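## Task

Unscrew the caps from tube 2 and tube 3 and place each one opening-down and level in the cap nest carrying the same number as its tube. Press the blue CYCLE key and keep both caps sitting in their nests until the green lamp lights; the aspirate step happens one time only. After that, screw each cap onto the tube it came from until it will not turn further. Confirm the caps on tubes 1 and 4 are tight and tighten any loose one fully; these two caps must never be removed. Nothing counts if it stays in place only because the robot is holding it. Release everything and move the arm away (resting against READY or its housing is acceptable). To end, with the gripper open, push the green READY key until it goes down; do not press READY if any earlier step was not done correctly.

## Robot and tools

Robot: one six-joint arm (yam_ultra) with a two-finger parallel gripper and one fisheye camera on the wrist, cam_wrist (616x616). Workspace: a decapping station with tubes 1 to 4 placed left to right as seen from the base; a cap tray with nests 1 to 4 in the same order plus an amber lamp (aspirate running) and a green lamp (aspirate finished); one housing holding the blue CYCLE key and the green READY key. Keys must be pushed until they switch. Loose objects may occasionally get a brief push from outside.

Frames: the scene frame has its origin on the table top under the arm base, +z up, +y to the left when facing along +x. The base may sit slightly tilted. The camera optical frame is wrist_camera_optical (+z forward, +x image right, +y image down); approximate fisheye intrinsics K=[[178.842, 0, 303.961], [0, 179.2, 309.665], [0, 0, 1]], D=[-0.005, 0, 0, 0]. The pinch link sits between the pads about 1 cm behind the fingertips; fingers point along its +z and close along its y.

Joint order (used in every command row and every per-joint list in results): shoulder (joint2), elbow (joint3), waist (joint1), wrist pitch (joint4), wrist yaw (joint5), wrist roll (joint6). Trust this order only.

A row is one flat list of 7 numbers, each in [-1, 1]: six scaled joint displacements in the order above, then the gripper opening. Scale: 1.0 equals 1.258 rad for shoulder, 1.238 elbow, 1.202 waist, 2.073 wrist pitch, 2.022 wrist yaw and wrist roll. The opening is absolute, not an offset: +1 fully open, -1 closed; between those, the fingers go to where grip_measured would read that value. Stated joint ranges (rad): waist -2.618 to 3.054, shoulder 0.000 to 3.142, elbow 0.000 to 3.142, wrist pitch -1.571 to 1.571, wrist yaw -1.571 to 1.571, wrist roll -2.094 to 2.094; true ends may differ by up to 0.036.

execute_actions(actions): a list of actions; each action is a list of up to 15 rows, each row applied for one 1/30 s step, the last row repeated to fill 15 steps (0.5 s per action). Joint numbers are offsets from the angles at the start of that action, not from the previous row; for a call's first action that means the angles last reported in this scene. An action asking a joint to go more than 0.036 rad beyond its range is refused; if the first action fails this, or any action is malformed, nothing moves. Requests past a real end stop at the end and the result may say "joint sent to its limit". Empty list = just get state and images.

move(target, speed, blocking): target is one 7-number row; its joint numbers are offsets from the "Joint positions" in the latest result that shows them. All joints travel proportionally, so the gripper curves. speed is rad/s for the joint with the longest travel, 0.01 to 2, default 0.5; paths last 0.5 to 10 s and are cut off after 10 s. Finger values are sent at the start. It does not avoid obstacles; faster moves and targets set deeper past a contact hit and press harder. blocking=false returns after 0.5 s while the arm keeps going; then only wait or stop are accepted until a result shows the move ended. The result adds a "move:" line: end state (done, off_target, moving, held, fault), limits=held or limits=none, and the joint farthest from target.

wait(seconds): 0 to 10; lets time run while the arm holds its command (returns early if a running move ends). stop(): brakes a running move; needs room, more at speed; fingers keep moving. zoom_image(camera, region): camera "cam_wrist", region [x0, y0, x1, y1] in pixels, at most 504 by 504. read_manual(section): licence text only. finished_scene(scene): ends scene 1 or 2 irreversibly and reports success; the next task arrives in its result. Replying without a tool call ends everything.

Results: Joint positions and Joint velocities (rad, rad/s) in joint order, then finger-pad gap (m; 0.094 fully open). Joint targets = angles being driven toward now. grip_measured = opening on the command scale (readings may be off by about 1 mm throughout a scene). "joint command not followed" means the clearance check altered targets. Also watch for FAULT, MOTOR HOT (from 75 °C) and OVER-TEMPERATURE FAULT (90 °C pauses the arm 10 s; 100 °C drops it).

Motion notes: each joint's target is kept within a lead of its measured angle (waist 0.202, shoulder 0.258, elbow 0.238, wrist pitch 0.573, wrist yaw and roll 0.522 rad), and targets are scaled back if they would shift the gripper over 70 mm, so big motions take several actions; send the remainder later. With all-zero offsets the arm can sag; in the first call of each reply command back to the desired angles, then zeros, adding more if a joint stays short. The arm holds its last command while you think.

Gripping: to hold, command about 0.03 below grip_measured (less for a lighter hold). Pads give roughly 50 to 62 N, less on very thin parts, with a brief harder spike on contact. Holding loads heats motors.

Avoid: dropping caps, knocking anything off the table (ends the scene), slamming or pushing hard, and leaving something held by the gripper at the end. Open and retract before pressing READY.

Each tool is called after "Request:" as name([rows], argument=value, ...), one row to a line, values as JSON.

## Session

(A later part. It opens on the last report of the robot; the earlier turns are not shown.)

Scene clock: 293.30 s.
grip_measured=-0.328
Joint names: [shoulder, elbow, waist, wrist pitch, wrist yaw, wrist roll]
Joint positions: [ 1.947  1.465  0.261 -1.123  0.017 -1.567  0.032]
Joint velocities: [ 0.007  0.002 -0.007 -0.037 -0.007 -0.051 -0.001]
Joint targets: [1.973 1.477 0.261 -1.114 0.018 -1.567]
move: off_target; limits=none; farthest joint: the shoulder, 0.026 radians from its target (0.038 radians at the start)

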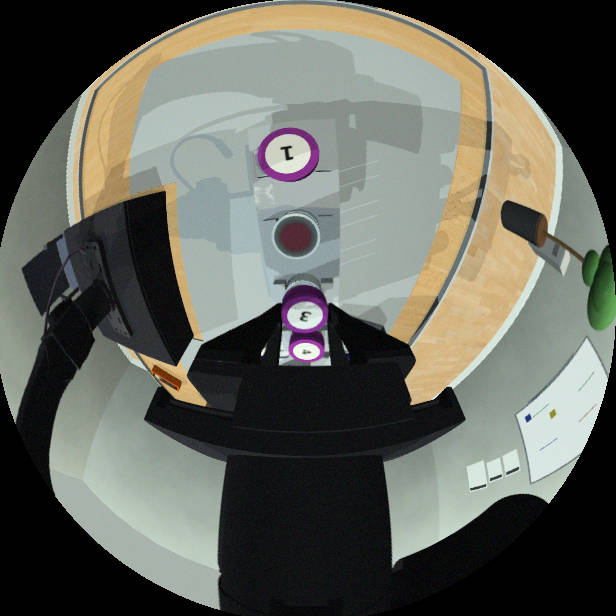

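Still caught; nudge back with lighter pressure.

Request:
move(target=[0.012,0.01,-0.012,-0.016,0,0.4,-0.355], speed=0.4)

Request:
zoom_image(camera="cam_wrist", region=[230,200,390,360])

Scene clock: 299.07 s.
grip_measured=-0.328
Joint names: [shoulder, elbow, waist, wrist pitch, wrist yaw, wrist roll]
Joint positions: [ 1.957  1.465  0.261 -1.128  0.017 -0.765  0.032]
Joint velocities: [-0.002 -0.022  0.007 -0.051  0.007 -0.066 -0.   ]
Joint targets: [1.962 1.477 0.247 -1.156 0.017 -0.759]
move: off_target; limits=none; farthest joint: the wrist pitch, 0.028 radians from its target (0.033 radians at the start)

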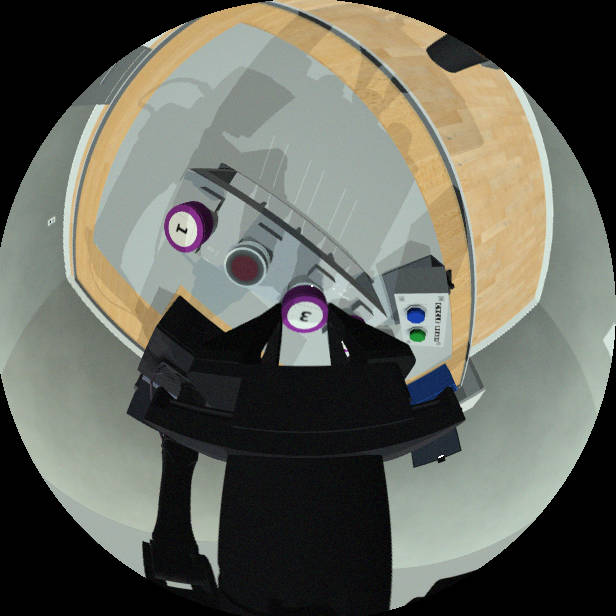

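Region (230, 200, 390, 360) of cam_wrist's 616x616 image, scaled by 3.150, with more detail than that image has.

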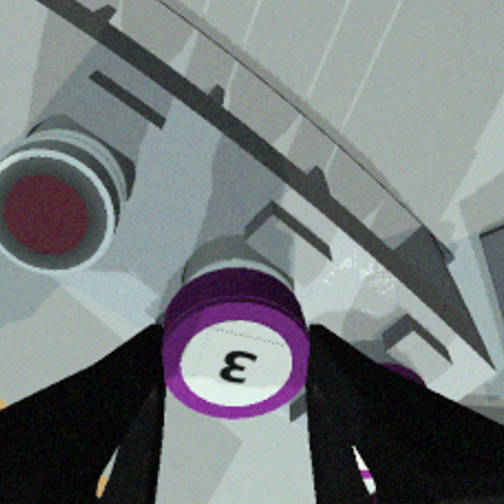

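In. Continue down via elbow while turning.

Request:
move(target=[0,-0.028,0,0.016,0,0.4,-0.355], speed=0.5)

Request:
move(target=[0,-0.02,0,0.008,0,0.98,-0.355], speed=1)

Request:
move(target=[0,0,0,0,0,0,-0.16])

Request:
move(target=[0,0,0,0,0,-1,-0.16], speed=2)

Request:
move(target=[0,0,0,0,0,-1,-0.16], speed=2)

Request:
move(target=[0,0,0,0,0,0,-0.355])

Request:
move(target=[0,-0.018,0,0.006,0,1,-0.355], speed=1.2)

Scene clock: 305.97 s.
grip_measured=-0.328
Joint names: [shoulder, elbow, waist, wrist pitch, wrist yaw, wrist roll]
Joint positions: [ 1.957  1.45   0.261 -1.107  0.018  0.038  0.032]
Joint velocities: [ 0.007 -0.022 -0.007  0.066  0.007 -0.037  0.   ]
Joint targets: [1.957 1.430 0.261 -1.095 0.017 0.044]
move: done; limits=none; farthest joint: the elbow, 0.020 radians from its target (0.034 radians at the start)

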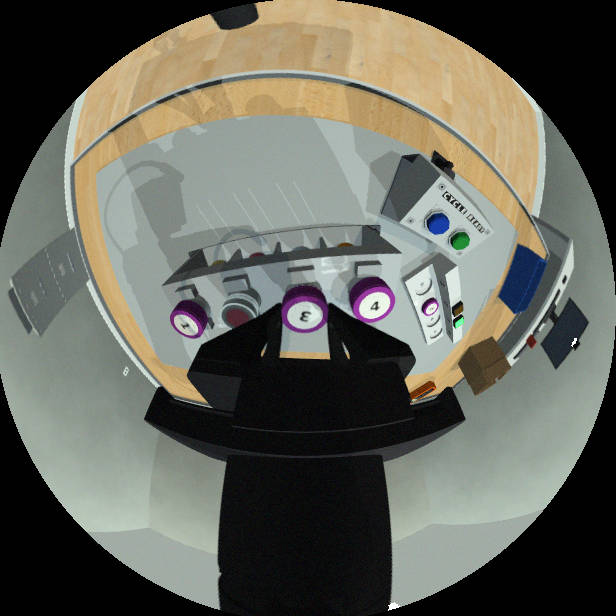

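Scene clock: 308.90 s.
grip_measured=-0.328
Joint names: [shoulder, elbow, waist, wrist pitch, wrist yaw, wrist roll]
Joint positions: [ 1.957  1.446  0.261 -1.108  0.023  2.01   0.032]
Joint velocities: [ 0.017 -0.007  0.007 -0.037  0.11   0.007 -0.001]
Joint targets: [1.957 1.425 0.261 -1.091 0.018 2.020]
move: off_target; limits=none; farthest joint: the elbow, 0.021 radians from its target (0.025 radians at the start)

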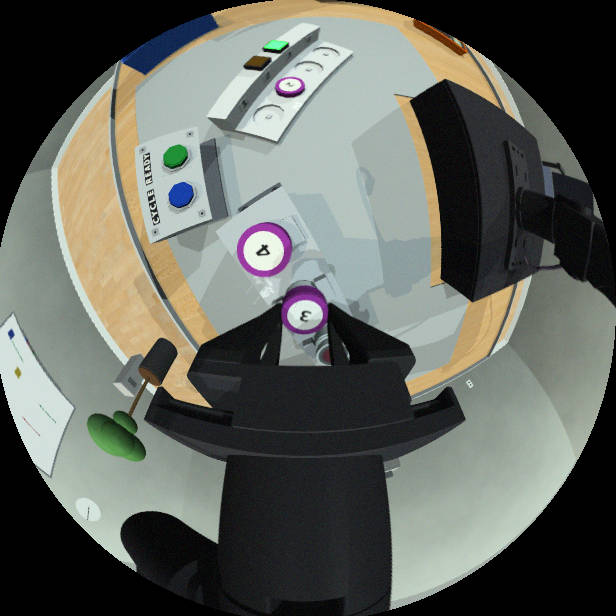

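Scene clock: 309.40 s.
grip_measured=-0.162
Joint names: [shoulder, elbow, waist, wrist pitch, wrist yaw, wrist roll]
Joint positions: [ 1.957  1.446  0.261 -1.108  0.023  2.01   0.039]
Joint velocities: [ 0.002 -0.017 -0.012 -0.007 -0.066 -0.051 -0.   ]
Joint targets: [1.957 1.446 0.261 -1.107 0.023 2.010]
move: done; limits=none; farthest joint: the waist, 0.000 radians from its target (0.000 radians at the start)

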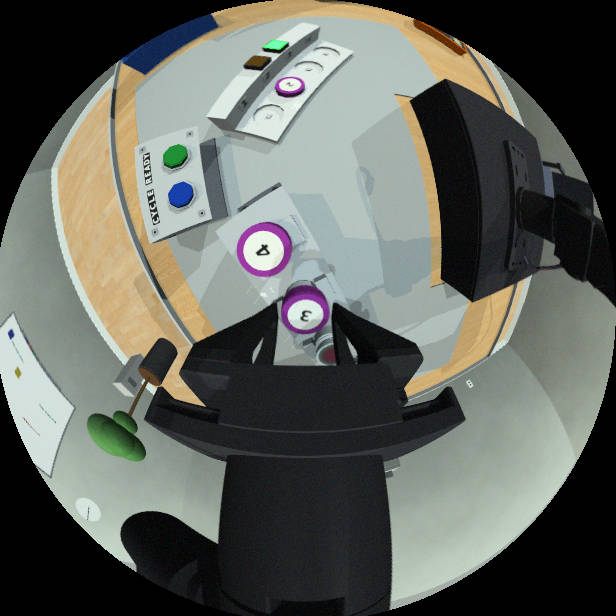

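Scene clock: 311.60 s.
grip_measured=-0.162
Joint names: [shoulder, elbow, waist, wrist pitch, wrist yaw, wrist roll]
Joint positions: [ 1.957  1.446  0.261 -1.108  0.023 -0.007  0.039]
Joint velocities: [-0.022 -0.002 -0.007 -0.007  0.022  0.022 -0.001]
Joint targets: [1.957 1.446 0.261 -1.108 0.023 -0.012]
move: done; limits=none; farthest joint: the wrist roll, 0.005 radians from its target (2.022 radians at the start)

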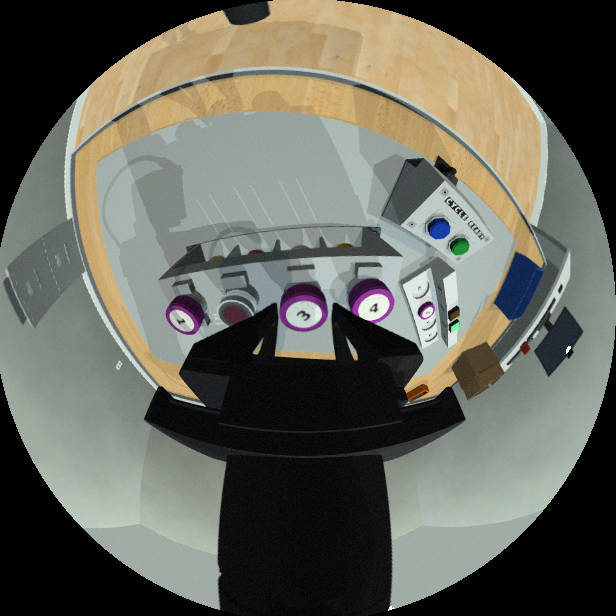

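Scene clock: 313.80 s.
grip_measured=-0.162
Joint names: [shoulder, elbow, waist, wrist pitch, wrist yaw, wrist roll]
Joint positions: [ 1.957  1.446  0.261 -1.108  0.023 -2.023  0.039]
Joint velocities: [ 0.017 -0.012  0.007 -0.007  0.037 -0.037  0.   ]
Joint targets: [1.957 1.446 0.261 -1.108 0.023 -2.029]
move: done; limits=none; farthest joint: the wrist roll, 0.006 radians from its target (2.022 radians at the start)

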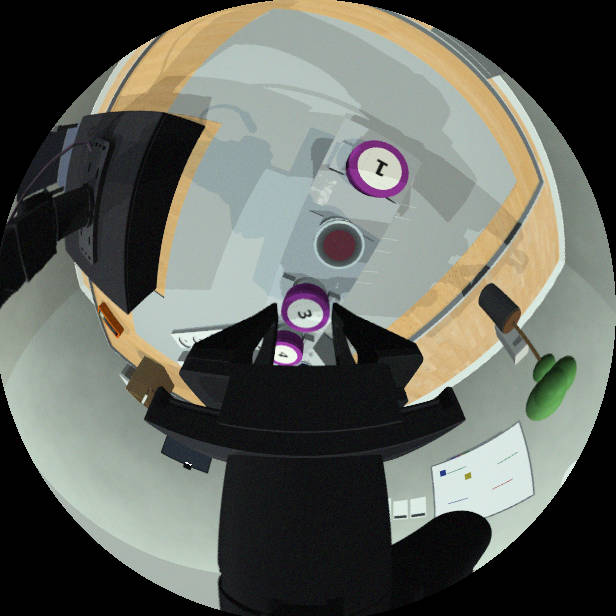

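Scene clock: 314.30 s.
grip_measured=-0.328
Joint names: [shoulder, elbow, waist, wrist pitch, wrist yaw, wrist roll]
Joint positions: [ 1.957  1.446  0.261 -1.106  0.023 -2.023  0.032]
Joint velocities: [-0.002  0.002 -0.007 -0.007  0.037 -0.037  0.001]
Joint targets: [1.957 1.446 0.261 -1.107 0.023 -2.023]
move: done; limits=none; farthest joint: the wrist pitch, 0.002 radians from its target (0.000 radians at the start)

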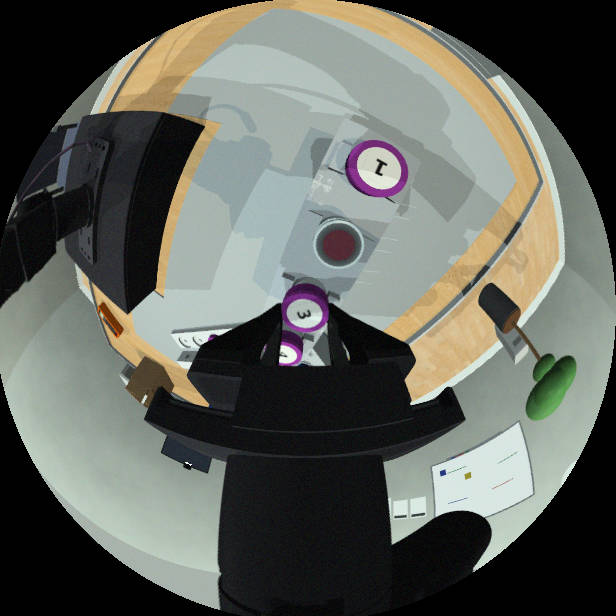

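Scene clock: 316.97 s.
grip_measured=-0.329
Joint names: [shoulder, elbow, waist, wrist pitch, wrist yaw, wrist roll]
Joint positions: [ 1.96   1.443  0.258 -1.104  0.011 -0.031  0.032]
Joint velocities: [-0.017 -0.002 -0.012 -0.066  0.022 -0.037 -0.001]
Joint targets: [1.957 1.424 0.261 -1.094 0.023 -0.001]
move: off_target; limits=none; farthest joint: the wrist roll, 0.030 radians from its target (2.022 radians at the start)

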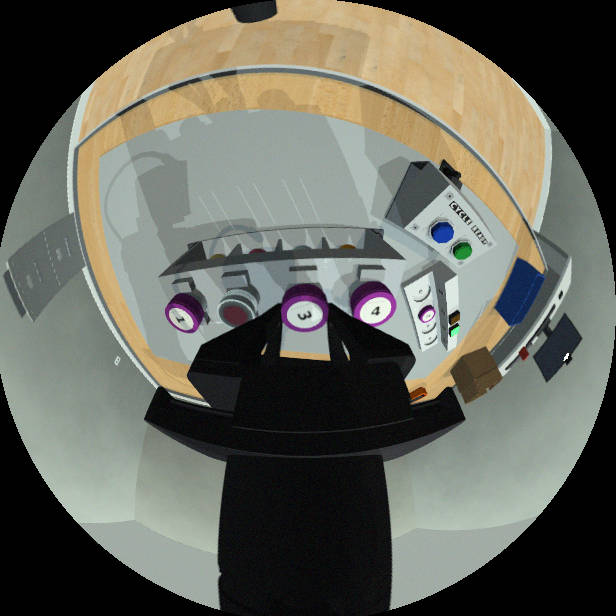

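Request:
move(target=[0,0,0,0,0,0,-0.16])

Request:
move(target=[0,-0.018,0,0.014,0,-0.75,-0.16], speed=2)

Request:
move(target=[0,0,0,0,0,0,-0.36])

Request:
move(target=[0,-0.016,0,0.004,0,1,-0.36], speed=1.2)

Request:
execute_actions([
  [[0,-0.01,0,0,0,0.05,-0.36]],
  [[0,-0.01,0,0,0,0.05,-0.36]],
  [[0,-0.01,0,0,0,0.05,-0.36]],
  [[0,-0.01,0,0,0,0.05,-0.36]],
  [[0,-0.01,0,0,0,0.05,-0.36]],
])

Scene clock: 322.20 s.
grip_measured=-0.162
Joint names: [shoulder, elbow, waist, wrist pitch, wrist yaw, wrist roll]
Joint positions: [ 1.96   1.443  0.258 -1.104  0.011 -0.031  0.039]
Joint velocities: [ 0.012 -0.012  0.007 -0.037  0.022  0.037 -0.001]
Joint targets: [1.960 1.443 0.258 -1.104 0.011 -0.031]
move: done; limits=none; farthest joint: the waist, 0.000 radians from its target (0.000 radians at the start)

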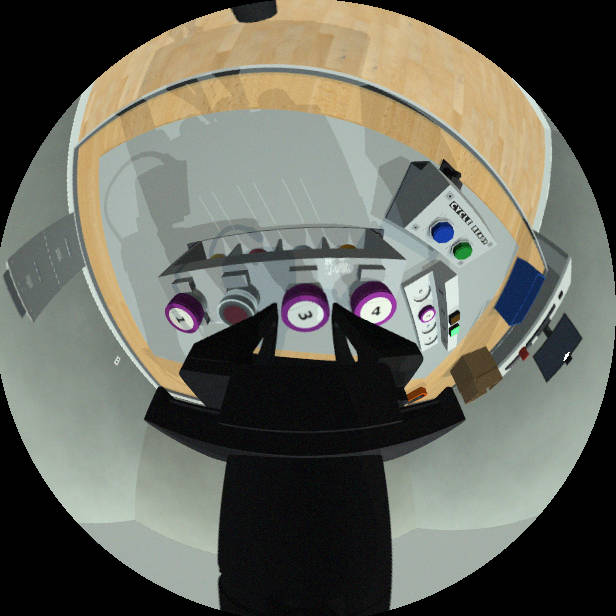

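Scene clock: 324.13 s.
grip_measured=-0.162
Joint names: [shoulder, elbow, waist, wrist pitch, wrist yaw, wrist roll]
Joint positions: [ 1.96   1.443  0.258 -1.09   0.011 -1.542  0.039]
Joint velocities: [-0.012 -0.012 -0.002  0.051  0.037  0.007  0.   ]
Joint targets: [1.960 1.421 0.258 -1.075 0.011 -1.548]
move: off_target; limits=none; farthest joint: the elbow, 0.023 radians from its target (0.023 radians at the start)

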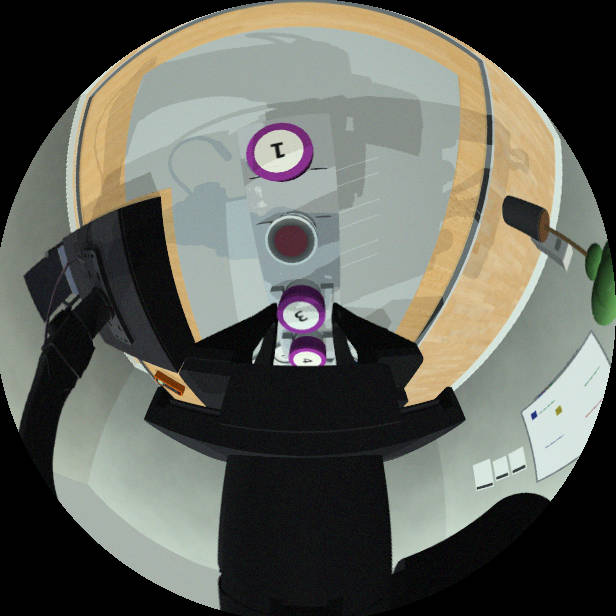

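Scene clock: 324.63 s.
grip_measured=-0.328
Joint names: [shoulder, elbow, waist, wrist pitch, wrist yaw, wrist roll]
Joint positions: [ 1.96   1.443  0.258 -1.1    0.011 -1.542  0.032]
Joint velocities: [-0.002 -0.002 -0.002  0.066 -0.007  0.066 -0.   ]
Joint targets: [1.960 1.444 0.258 -1.091 0.011 -1.542]
move: done; limits=none; farthest joint: the wrist pitch, 0.010 radians from its target (0.000 radians at the start)

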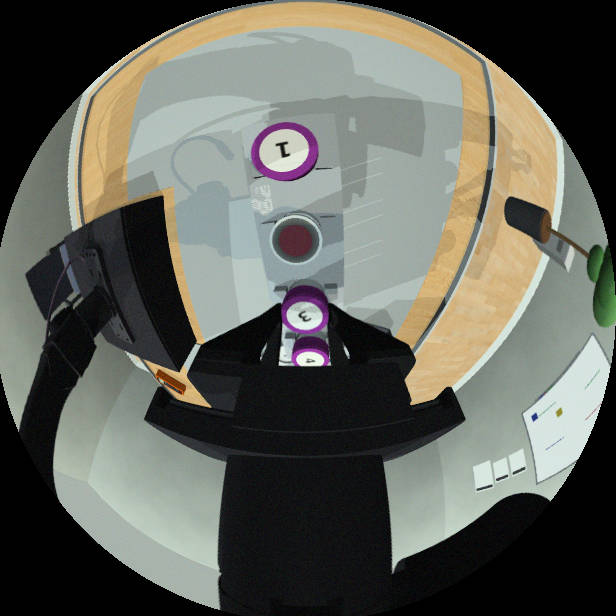

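Scene clock: 327.30 s.
grip_measured=-0.329
Joint names: [shoulder, elbow, waist, wrist pitch, wrist yaw, wrist roll]
Joint positions: [ 1.963  1.44   0.252 -1.095  0.     0.451  0.032]
Joint velocities: [ 0.012 -0.012 -0.007 -0.066 -0.022  0.007 -0.   ]
Joint targets: [1.960 1.423 0.257 -1.091 0.011 0.480]
move: off_target; limits=none; farthest joint: the wrist roll, 0.029 radians from its target (2.022 radians at the start)

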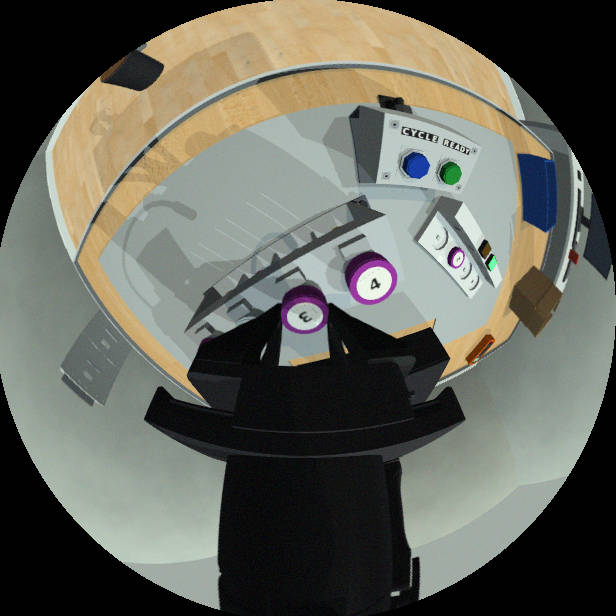

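Scene clock: 329.80 s.
grip_measured=-0.329
Joint names: [shoulder, elbow, waist, wrist pitch, wrist yaw, wrist roll]
Joint positions: [ 1.963  1.44   0.24  -1.095 -0.021  0.796  0.032]
Joint velocities: [-0.007  0.002 -0.007  0.051  0.007  0.051  0.   ]
Joint targets: [1.963 1.427 0.242 -1.095 -0.017 0.828]

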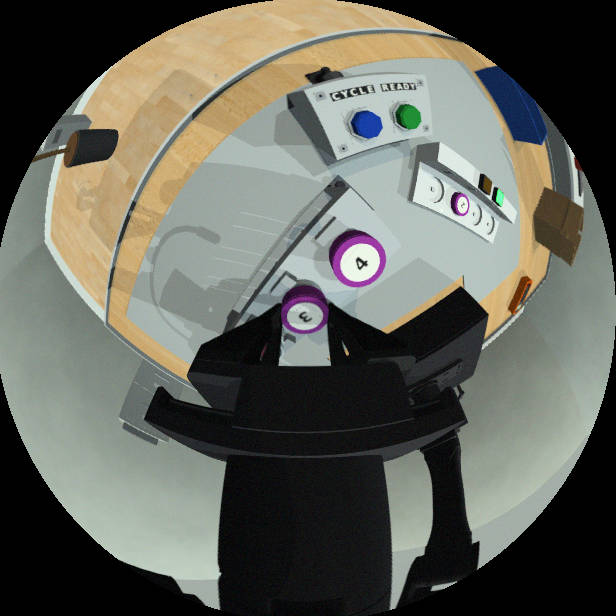

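Request:
execute_actions([
  [[0.005,-0.015,0,0,0,0.05,-0.36]],
  [[0.005,-0.015,0,0,0,0.05,-0.36]],
  [[0.005,-0.015,0,0,0,0.05,-0.36]],
])

Scene clock: 336.17 s.
grip_measured=-0.329
Joint names: [shoulder, elbow, waist, wrist pitch, wrist yaw, wrist roll]
Joint positions: [ 1.963  1.44   0.24  -1.095 -0.021  0.963  0.032]
Joint velocities: [ 0.007 -0.002 -0.007  0.022 -0.022 -0.051 -0.001]
Joint targets: [1.969 1.421 0.240 -1.095 -0.021 1.032]

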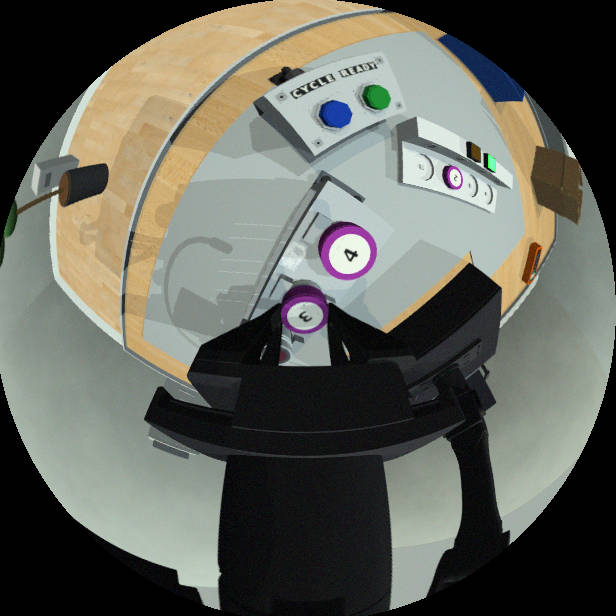

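One more nudge, then fetch cap 2.

Request:
execute_actions([
  [[0,-0.01,0,0,0,0.045,-0.36]],
])

Request:
execute_actions([
  [[0,0,0,0,0,-0.01,-0.36]],
  [[0,0,0,0,0,0,-0.16]],
])

Request:
move(target=[-0.04,0.11,0,-0.062,0,0,-0.16], speed=0.2)

Request:
move(target=[-0.01,0.01,-0.585,0,0.018,-0.395,-0.16], speed=0.7)

Request:
move(target=[0.088,-0.276,0,0.221,0,0,-0.16], speed=0.35)

Scene clock: 340.20 s.
grip_measured=-0.329
Joint names: [shoulder, elbow, waist, wrist pitch, wrist yaw, wrist roll]
Joint positions: [ 1.963  1.44   0.24  -1.095 -0.021  0.973  0.032]
Joint velocities: [-0.007  0.017  0.002 -0.037 -0.081 -0.022 -0.001]
Joint targets: [1.963 1.427 0.240 -1.095 -0.021 1.054]

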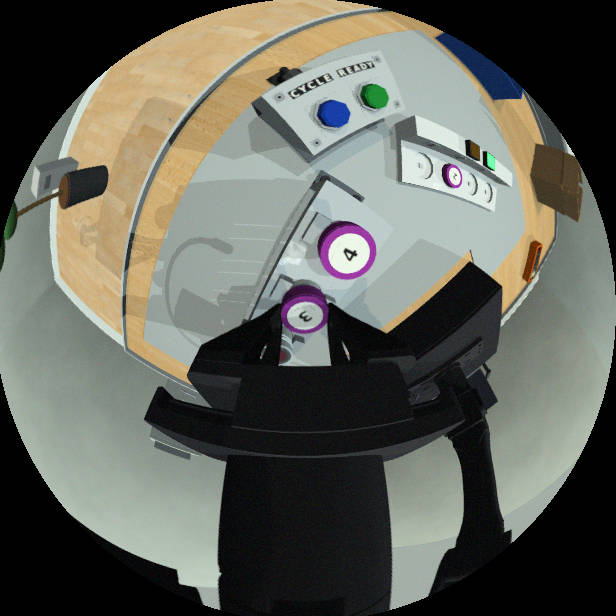

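Scene clock: 341.20 s.
grip_measured=-0.162
Joint names: [shoulder, elbow, waist, wrist pitch, wrist yaw, wrist roll]
Joint positions: [ 1.963  1.44   0.24  -1.095 -0.021  0.949  0.039]
Joint velocities: [ 0.007 -0.012  0.002 -0.022  0.037 -0.007  0.001]
Joint targets: [1.962 1.440 0.240 -1.095 -0.021 0.949]

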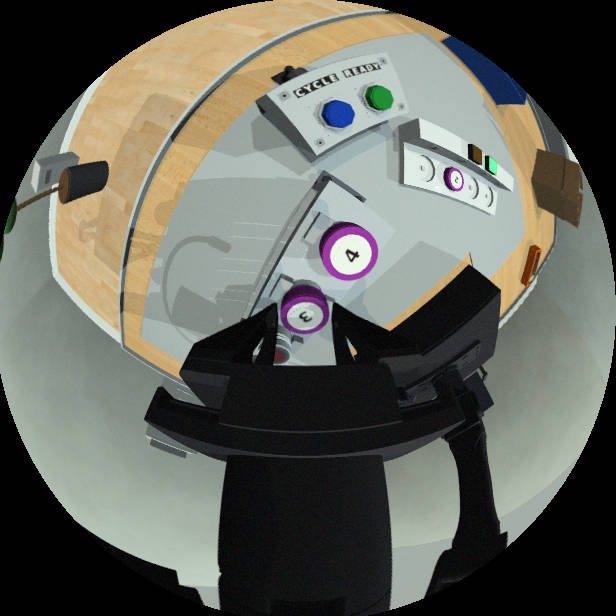

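Scene clock: 342.50 s.
grip_measured=-0.162
Joint names: [shoulder, elbow, waist, wrist pitch, wrist yaw, wrist roll]
Joint positions: [ 1.939  1.543  0.24  -1.208 -0.021  0.949  0.039]
Joint velocities: [ 0.012 -0.002  0.002  0.007  0.037 -0.037  0.001]
Joint targets: [1.913 1.576 0.240 -1.224 -0.021 0.949]
move: off_target; limits=none; farthest joint: the elbow, 0.034 radians from its target (0.137 radians at the start)

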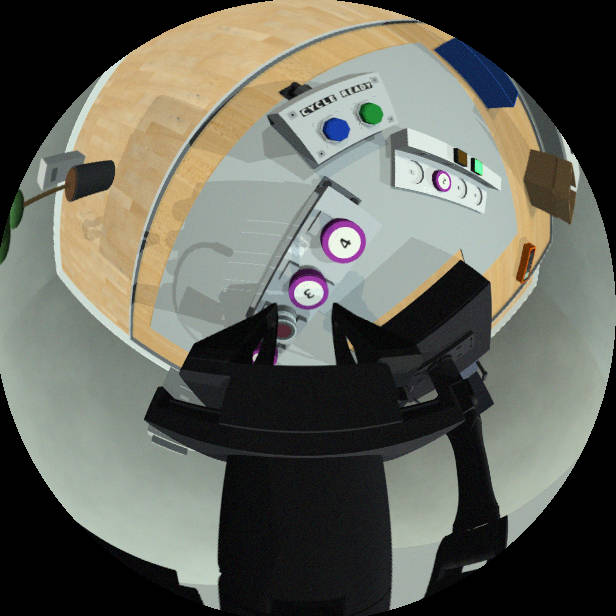

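Scene clock: 344.50 s.
grip_measured=-0.162
Joint names: [shoulder, elbow, waist, wrist pitch, wrist yaw, wrist roll]
Joint positions: [ 1.939  1.543 -0.466 -1.208  0.009  0.155  0.039]
Joint velocities: [-0.007 -0.007 -0.012 -0.007 -0.081 -0.051 -0.001]
Joint targets: [1.926 1.555 -0.464 -1.208 0.015 0.150]
move: done; limits=none; farthest joint: the elbow, 0.013 radians from its target (0.013 radians at the start)

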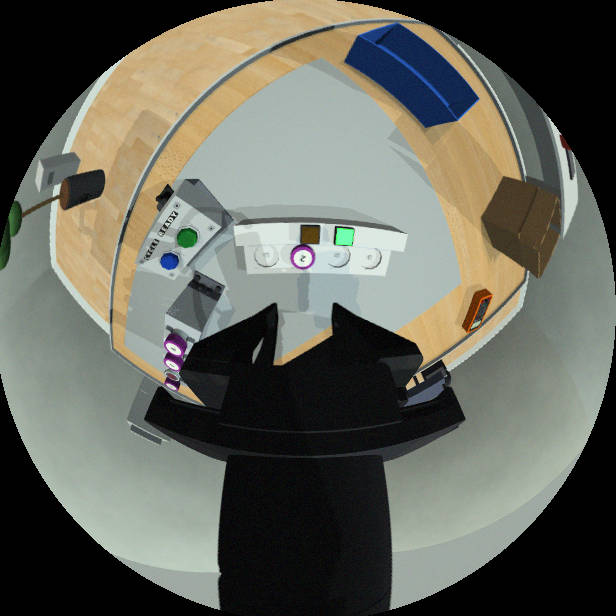

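Scene clock: 346.53 s.
grip_measured=-0.162
Joint names: [shoulder, elbow, waist, wrist pitch, wrist yaw, wrist roll]
Joint positions: [ 2.053  1.211 -0.466 -0.768  0.009  0.155  0.039]
Joint velocities: [-0.002 -0.002 -0.007 -0.022 -0.051  0.022  0.   ]
Joint targets: [2.050 1.201 -0.466 -0.750 0.009 0.156]
move: done; limits=none; farthest joint: the wrist pitch, 0.018 radians from its target (0.458 radians at the start)

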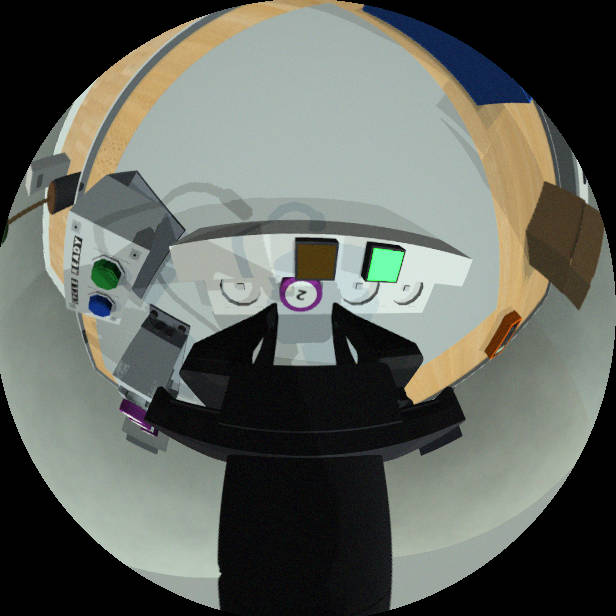

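Request:
move(target=[0,0,0.015,0,0,0,-0.1])

Request:
move(target=[0.0445,-0.03,0,0.053,0,0,-0.1], speed=0.1)

Request:
move(target=[0,0,0,0,0,0,-0.35])

Request:
move(target=[-0.11,0.08,0,-0.092,0,0,-0.35], speed=0.2)

Request:
move(target=[-0.075,0.28,0,-0.195,0,0,-0.35], speed=0.4)

Request:
move(target=[-0.01,0.01,0.714,0,0,-0.08,-0.35], speed=0.6)

Request:
move(target=[-0.005,-0.075,0,0.048,0,0,-0.35], speed=0.15)

Request:
zoom_image(camera="cam_wrist", region=[230,200,390,360])

Request:
move(target=[-0.005,0,0,0,0,-0.78,-0.35], speed=1.5)

Request:
zoom_image(camera="cam_wrist", region=[230,200,390,360])

Scene clock: 354.17 s.
grip_measured=-0.102
Joint names: [shoulder, elbow, waist, wrist pitch, wrist yaw, wrist roll]
Joint positions: [ 2.053  1.211 -0.456 -0.768  0.009  0.155  0.042]
Joint velocities: [ 0.007 -0.002  0.002 -0.081 -0.007 -0.051 -0.002]
Joint targets: [2.053 1.211 -0.447 -0.768 0.009 0.155]
move: done; limits=none; farthest joint: the waist, 0.008 radians from its target (0.018 radians at the start)

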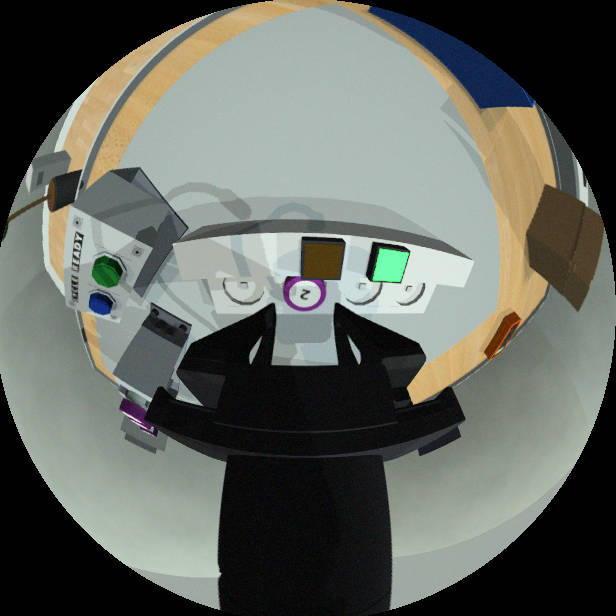

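Scene clock: 355.80 s.
grip_measured=-0.102
Joint names: [shoulder, elbow, waist, wrist pitch, wrist yaw, wrist roll]
Joint positions: [ 2.108  1.189 -0.456 -0.676  0.009  0.155  0.042]
Joint velocities: [-0.002 -0.007  0.002 -0.037  0.007 -0.051 -0.   ]
Joint targets: [2.108 1.174 -0.456 -0.658 0.009 0.155]
move: done; limits=none; farthest joint: the wrist pitch, 0.018 radians from its target (0.110 radians at the start)

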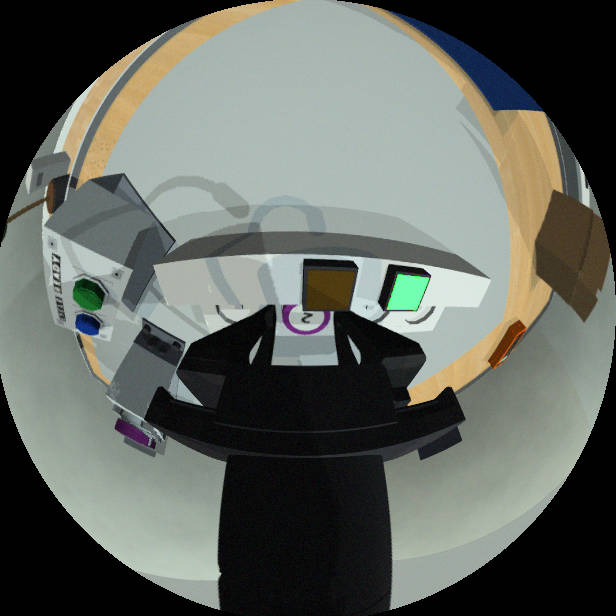

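Scene clock: 356.30 s.
grip_measured=-0.324
Joint names: [shoulder, elbow, waist, wrist pitch, wrist yaw, wrist roll]
Joint positions: [ 2.108  1.189 -0.456 -0.676  0.01   0.155  0.032]
Joint velocities: [-0.007 -0.002  0.002 -0.037 -0.037  0.051 -0.001]
Joint targets: [2.108 1.189 -0.456 -0.676 0.009 0.155]
move: done; limits=none; farthest joint: the wrist yaw, 0.001 radians from its target (0.000 radians at the start)

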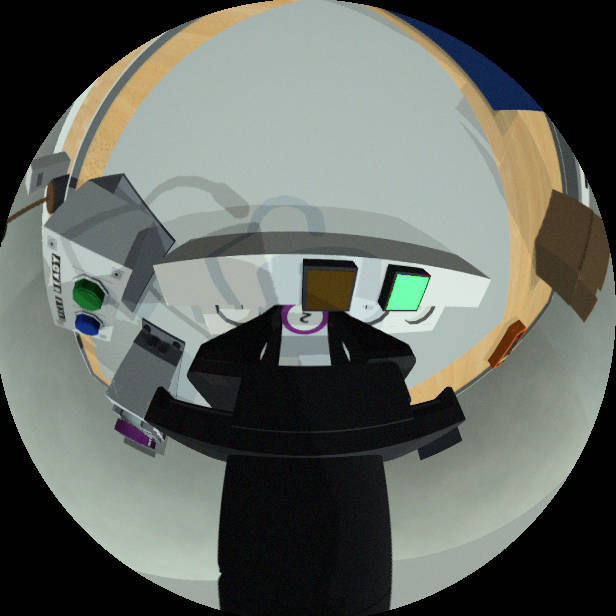

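Scene clock: 357.87 s.
grip_measured=-0.324
Joint names: [shoulder, elbow, waist, wrist pitch, wrist yaw, wrist roll]
Joint positions: [ 1.996  1.254 -0.456 -0.854  0.012  0.155  0.032]
Joint velocities: [ 0.007  0.002  0.002  0.037 -0.022 -0.022  0.001]
Joint targets: [1.969 1.287 -0.456 -0.867 0.010 0.155]
move: off_target; limits=none; farthest joint: the elbow, 0.034 radians from its target (0.099 radians at the start)

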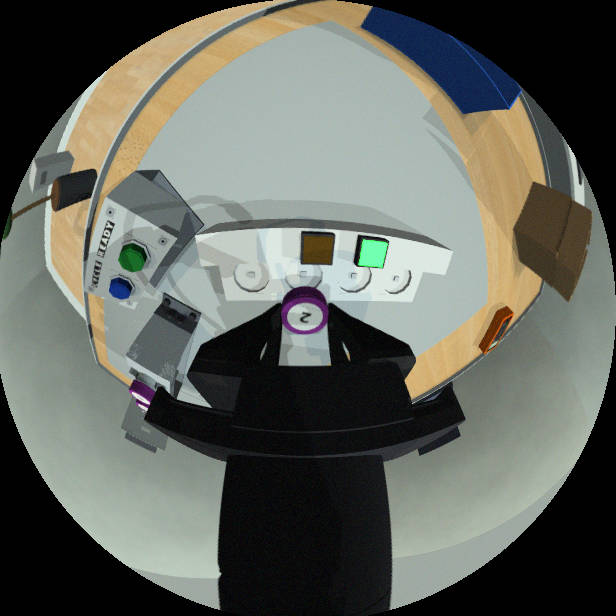

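Scene clock: 359.60 s.
grip_measured=-0.324
Joint names: [shoulder, elbow, waist, wrist pitch, wrist yaw, wrist roll]
Joint positions: [ 1.926  1.568 -0.456 -1.245  0.012  0.155  0.032]
Joint velocities: [-0.002  0.022  0.002 -0.066 -0.051 -0.051  0.001]
Joint targets: [1.902 1.601 -0.456 -1.258 0.012 0.155]
move: off_target; limits=none; farthest joint: the elbow, 0.033 radians from its target (0.346 radians at the start)

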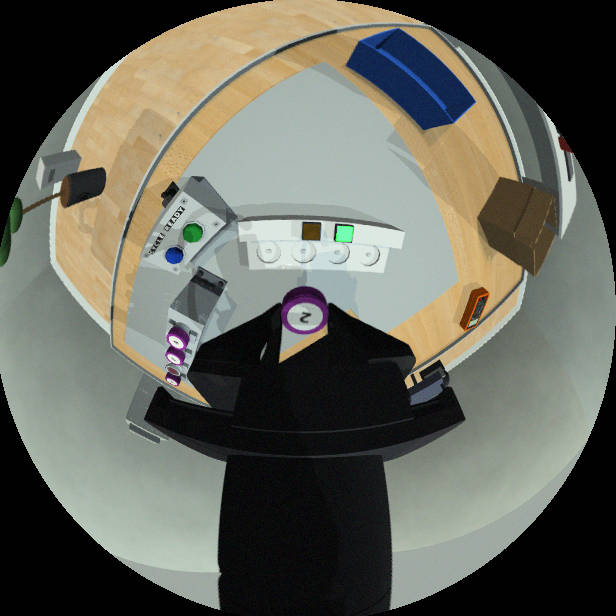

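Scene clock: 361.60 s.
grip_measured=-0.325
Joint names: [shoulder, elbow, waist, wrist pitch, wrist yaw, wrist roll]
Joint positions: [ 1.926  1.568  0.405 -1.245  0.011 -0.001  0.032]
Joint velocities: [ 0.002  0.002 -0.012 -0.007 -0.037 -0.037 -0.001]
Joint targets: [1.913 1.581 0.402 -1.245 0.012 -0.006]
move: done; limits=none; farthest joint: the shoulder, 0.012 radians from its target (0.012 radians at the start)

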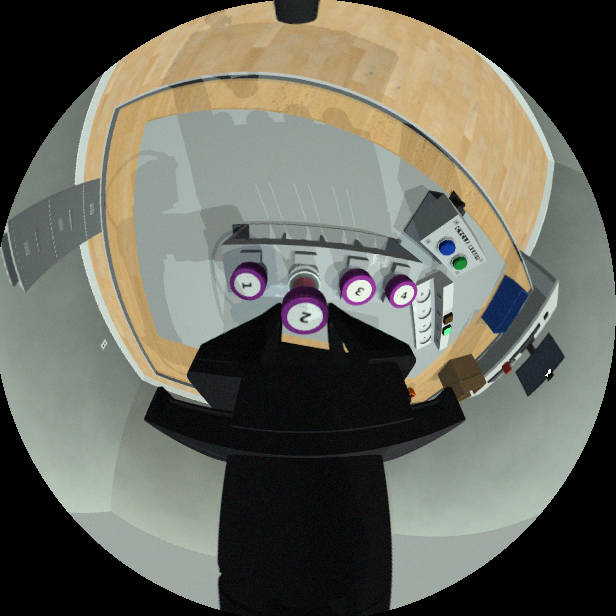

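Scene clock: 362.83 s.
grip_measured=-0.325
Joint names: [shoulder, elbow, waist, wrist pitch, wrist yaw, wrist roll]
Joint positions: [ 1.926  1.487  0.405 -1.164  0.011 -0.001  0.032]
Joint velocities: [-0.022 -0.007 -0.012  0.066  0.007 -0.037  0.   ]
Joint targets: [1.919 1.475 0.405 -1.146 0.011 -0.001]
move: done; limits=none; farthest joint: the wrist pitch, 0.018 radians from its target (0.100 radians at the start)

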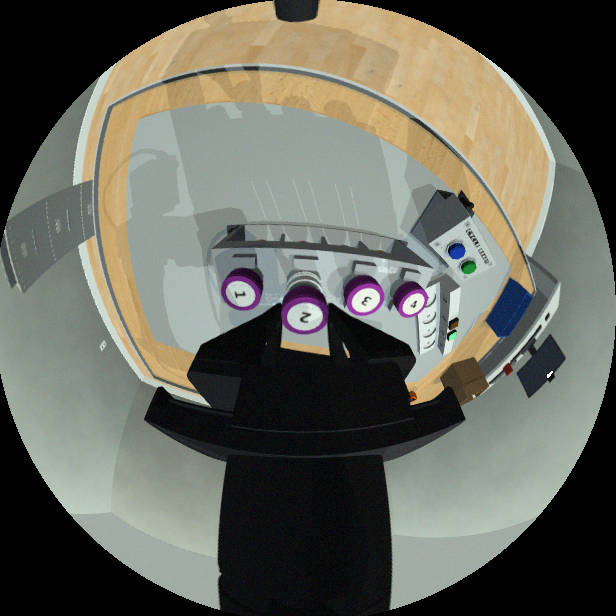

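Region (230, 200, 390, 360) of cam_wrist's 616x616 image, scaled by 3.150, with more detail than that image has.

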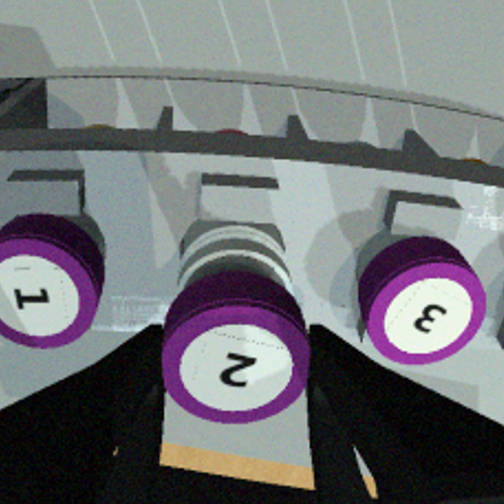

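Scene clock: 364.97 s.
grip_measured=-0.325
Joint names: [shoulder, elbow, waist, wrist pitch, wrist yaw, wrist roll]
Joint positions: [ 1.926  1.487  0.405 -1.164  0.011 -1.572  0.032]
Joint velocities: [ 0.002 -0.002 -0.007 -0.007 -0.022  0.051 -0.   ]
Joint targets: [1.919 1.487 0.405 -1.164 0.011 -1.578]
move: done; limits=none; farthest joint: the shoulder, 0.006 radians from its target (0.006 radians at the start)

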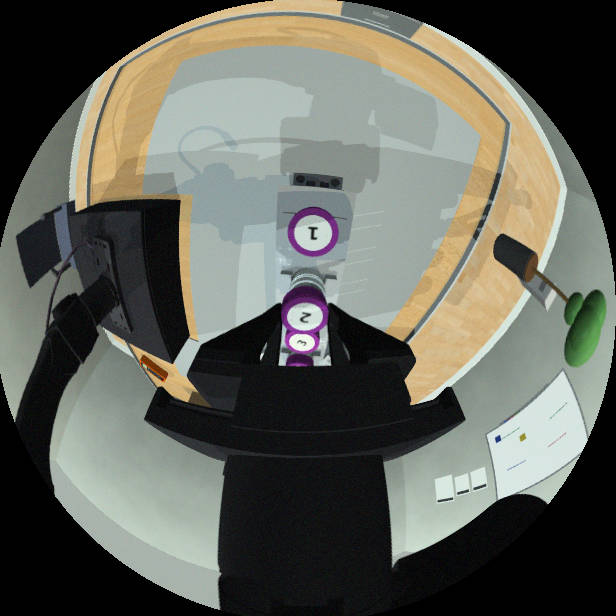

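Region (230, 200, 390, 360) of cam_wrist's 616x616 image, scaled by 3.150, with more detail than that image has.

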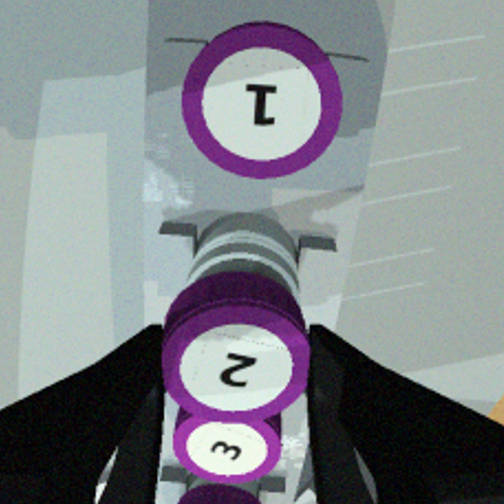

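Go to known on-tube pose (1.949, 1.446, −1.103) while turning.

Request:
move(target=[0.019,-0.043,0,0.037,0,0.3,-0.35], speed=0.35)

Request:
move(target=[0.004,-0.028,0,0.014,0,0.45,-0.35], speed=0.5)

Scene clock: 370.27 s.
grip_measured=-0.325
Joint names: [shoulder, elbow, waist, wrist pitch, wrist yaw, wrist roll]
Joint positions: [ 1.941  1.456  0.405 -1.11   0.012 -0.972  0.032]
Joint velocities: [-0.007  0.002 -0.002 -0.037 -0.066  0.007  0.   ]
Joint targets: [1.949 1.433 0.405 -1.087 0.011 -0.966]
move: off_target; limits=none; farthest joint: the wrist pitch, 0.023 radians from its target (0.076 radians at the start)

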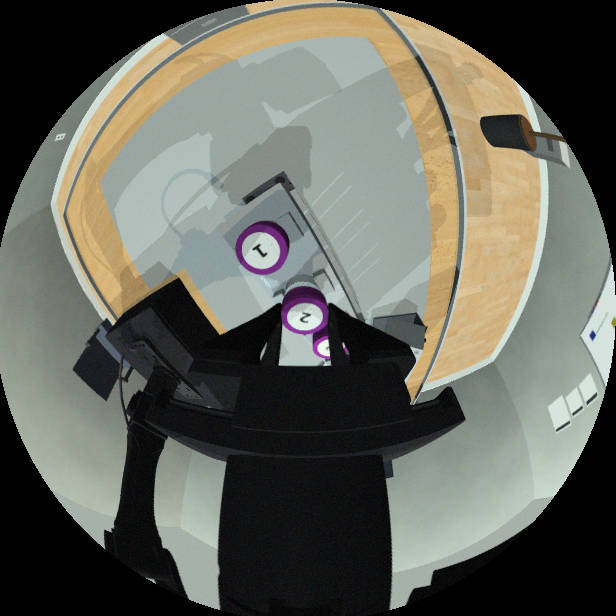

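Scene clock: 372.87 s.
grip_measured=-0.324
Joint names: [shoulder, elbow, waist, wrist pitch, wrist yaw, wrist roll]
Joint positions: [ 1.941  1.436  0.405 -1.092  0.011 -0.068  0.032]
Joint velocities: [0.017 0.002 0.007 0.022 0.022 0.007 0.001]
Joint targets: [1.946 1.421 0.405 -1.081 0.012 -0.062]
move: done; limits=none; farthest joint: the elbow, 0.014 radians from its target (0.035 radians at the start)

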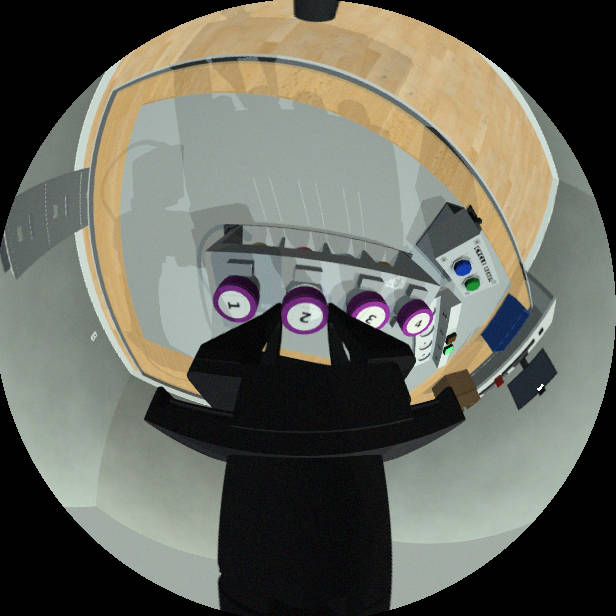

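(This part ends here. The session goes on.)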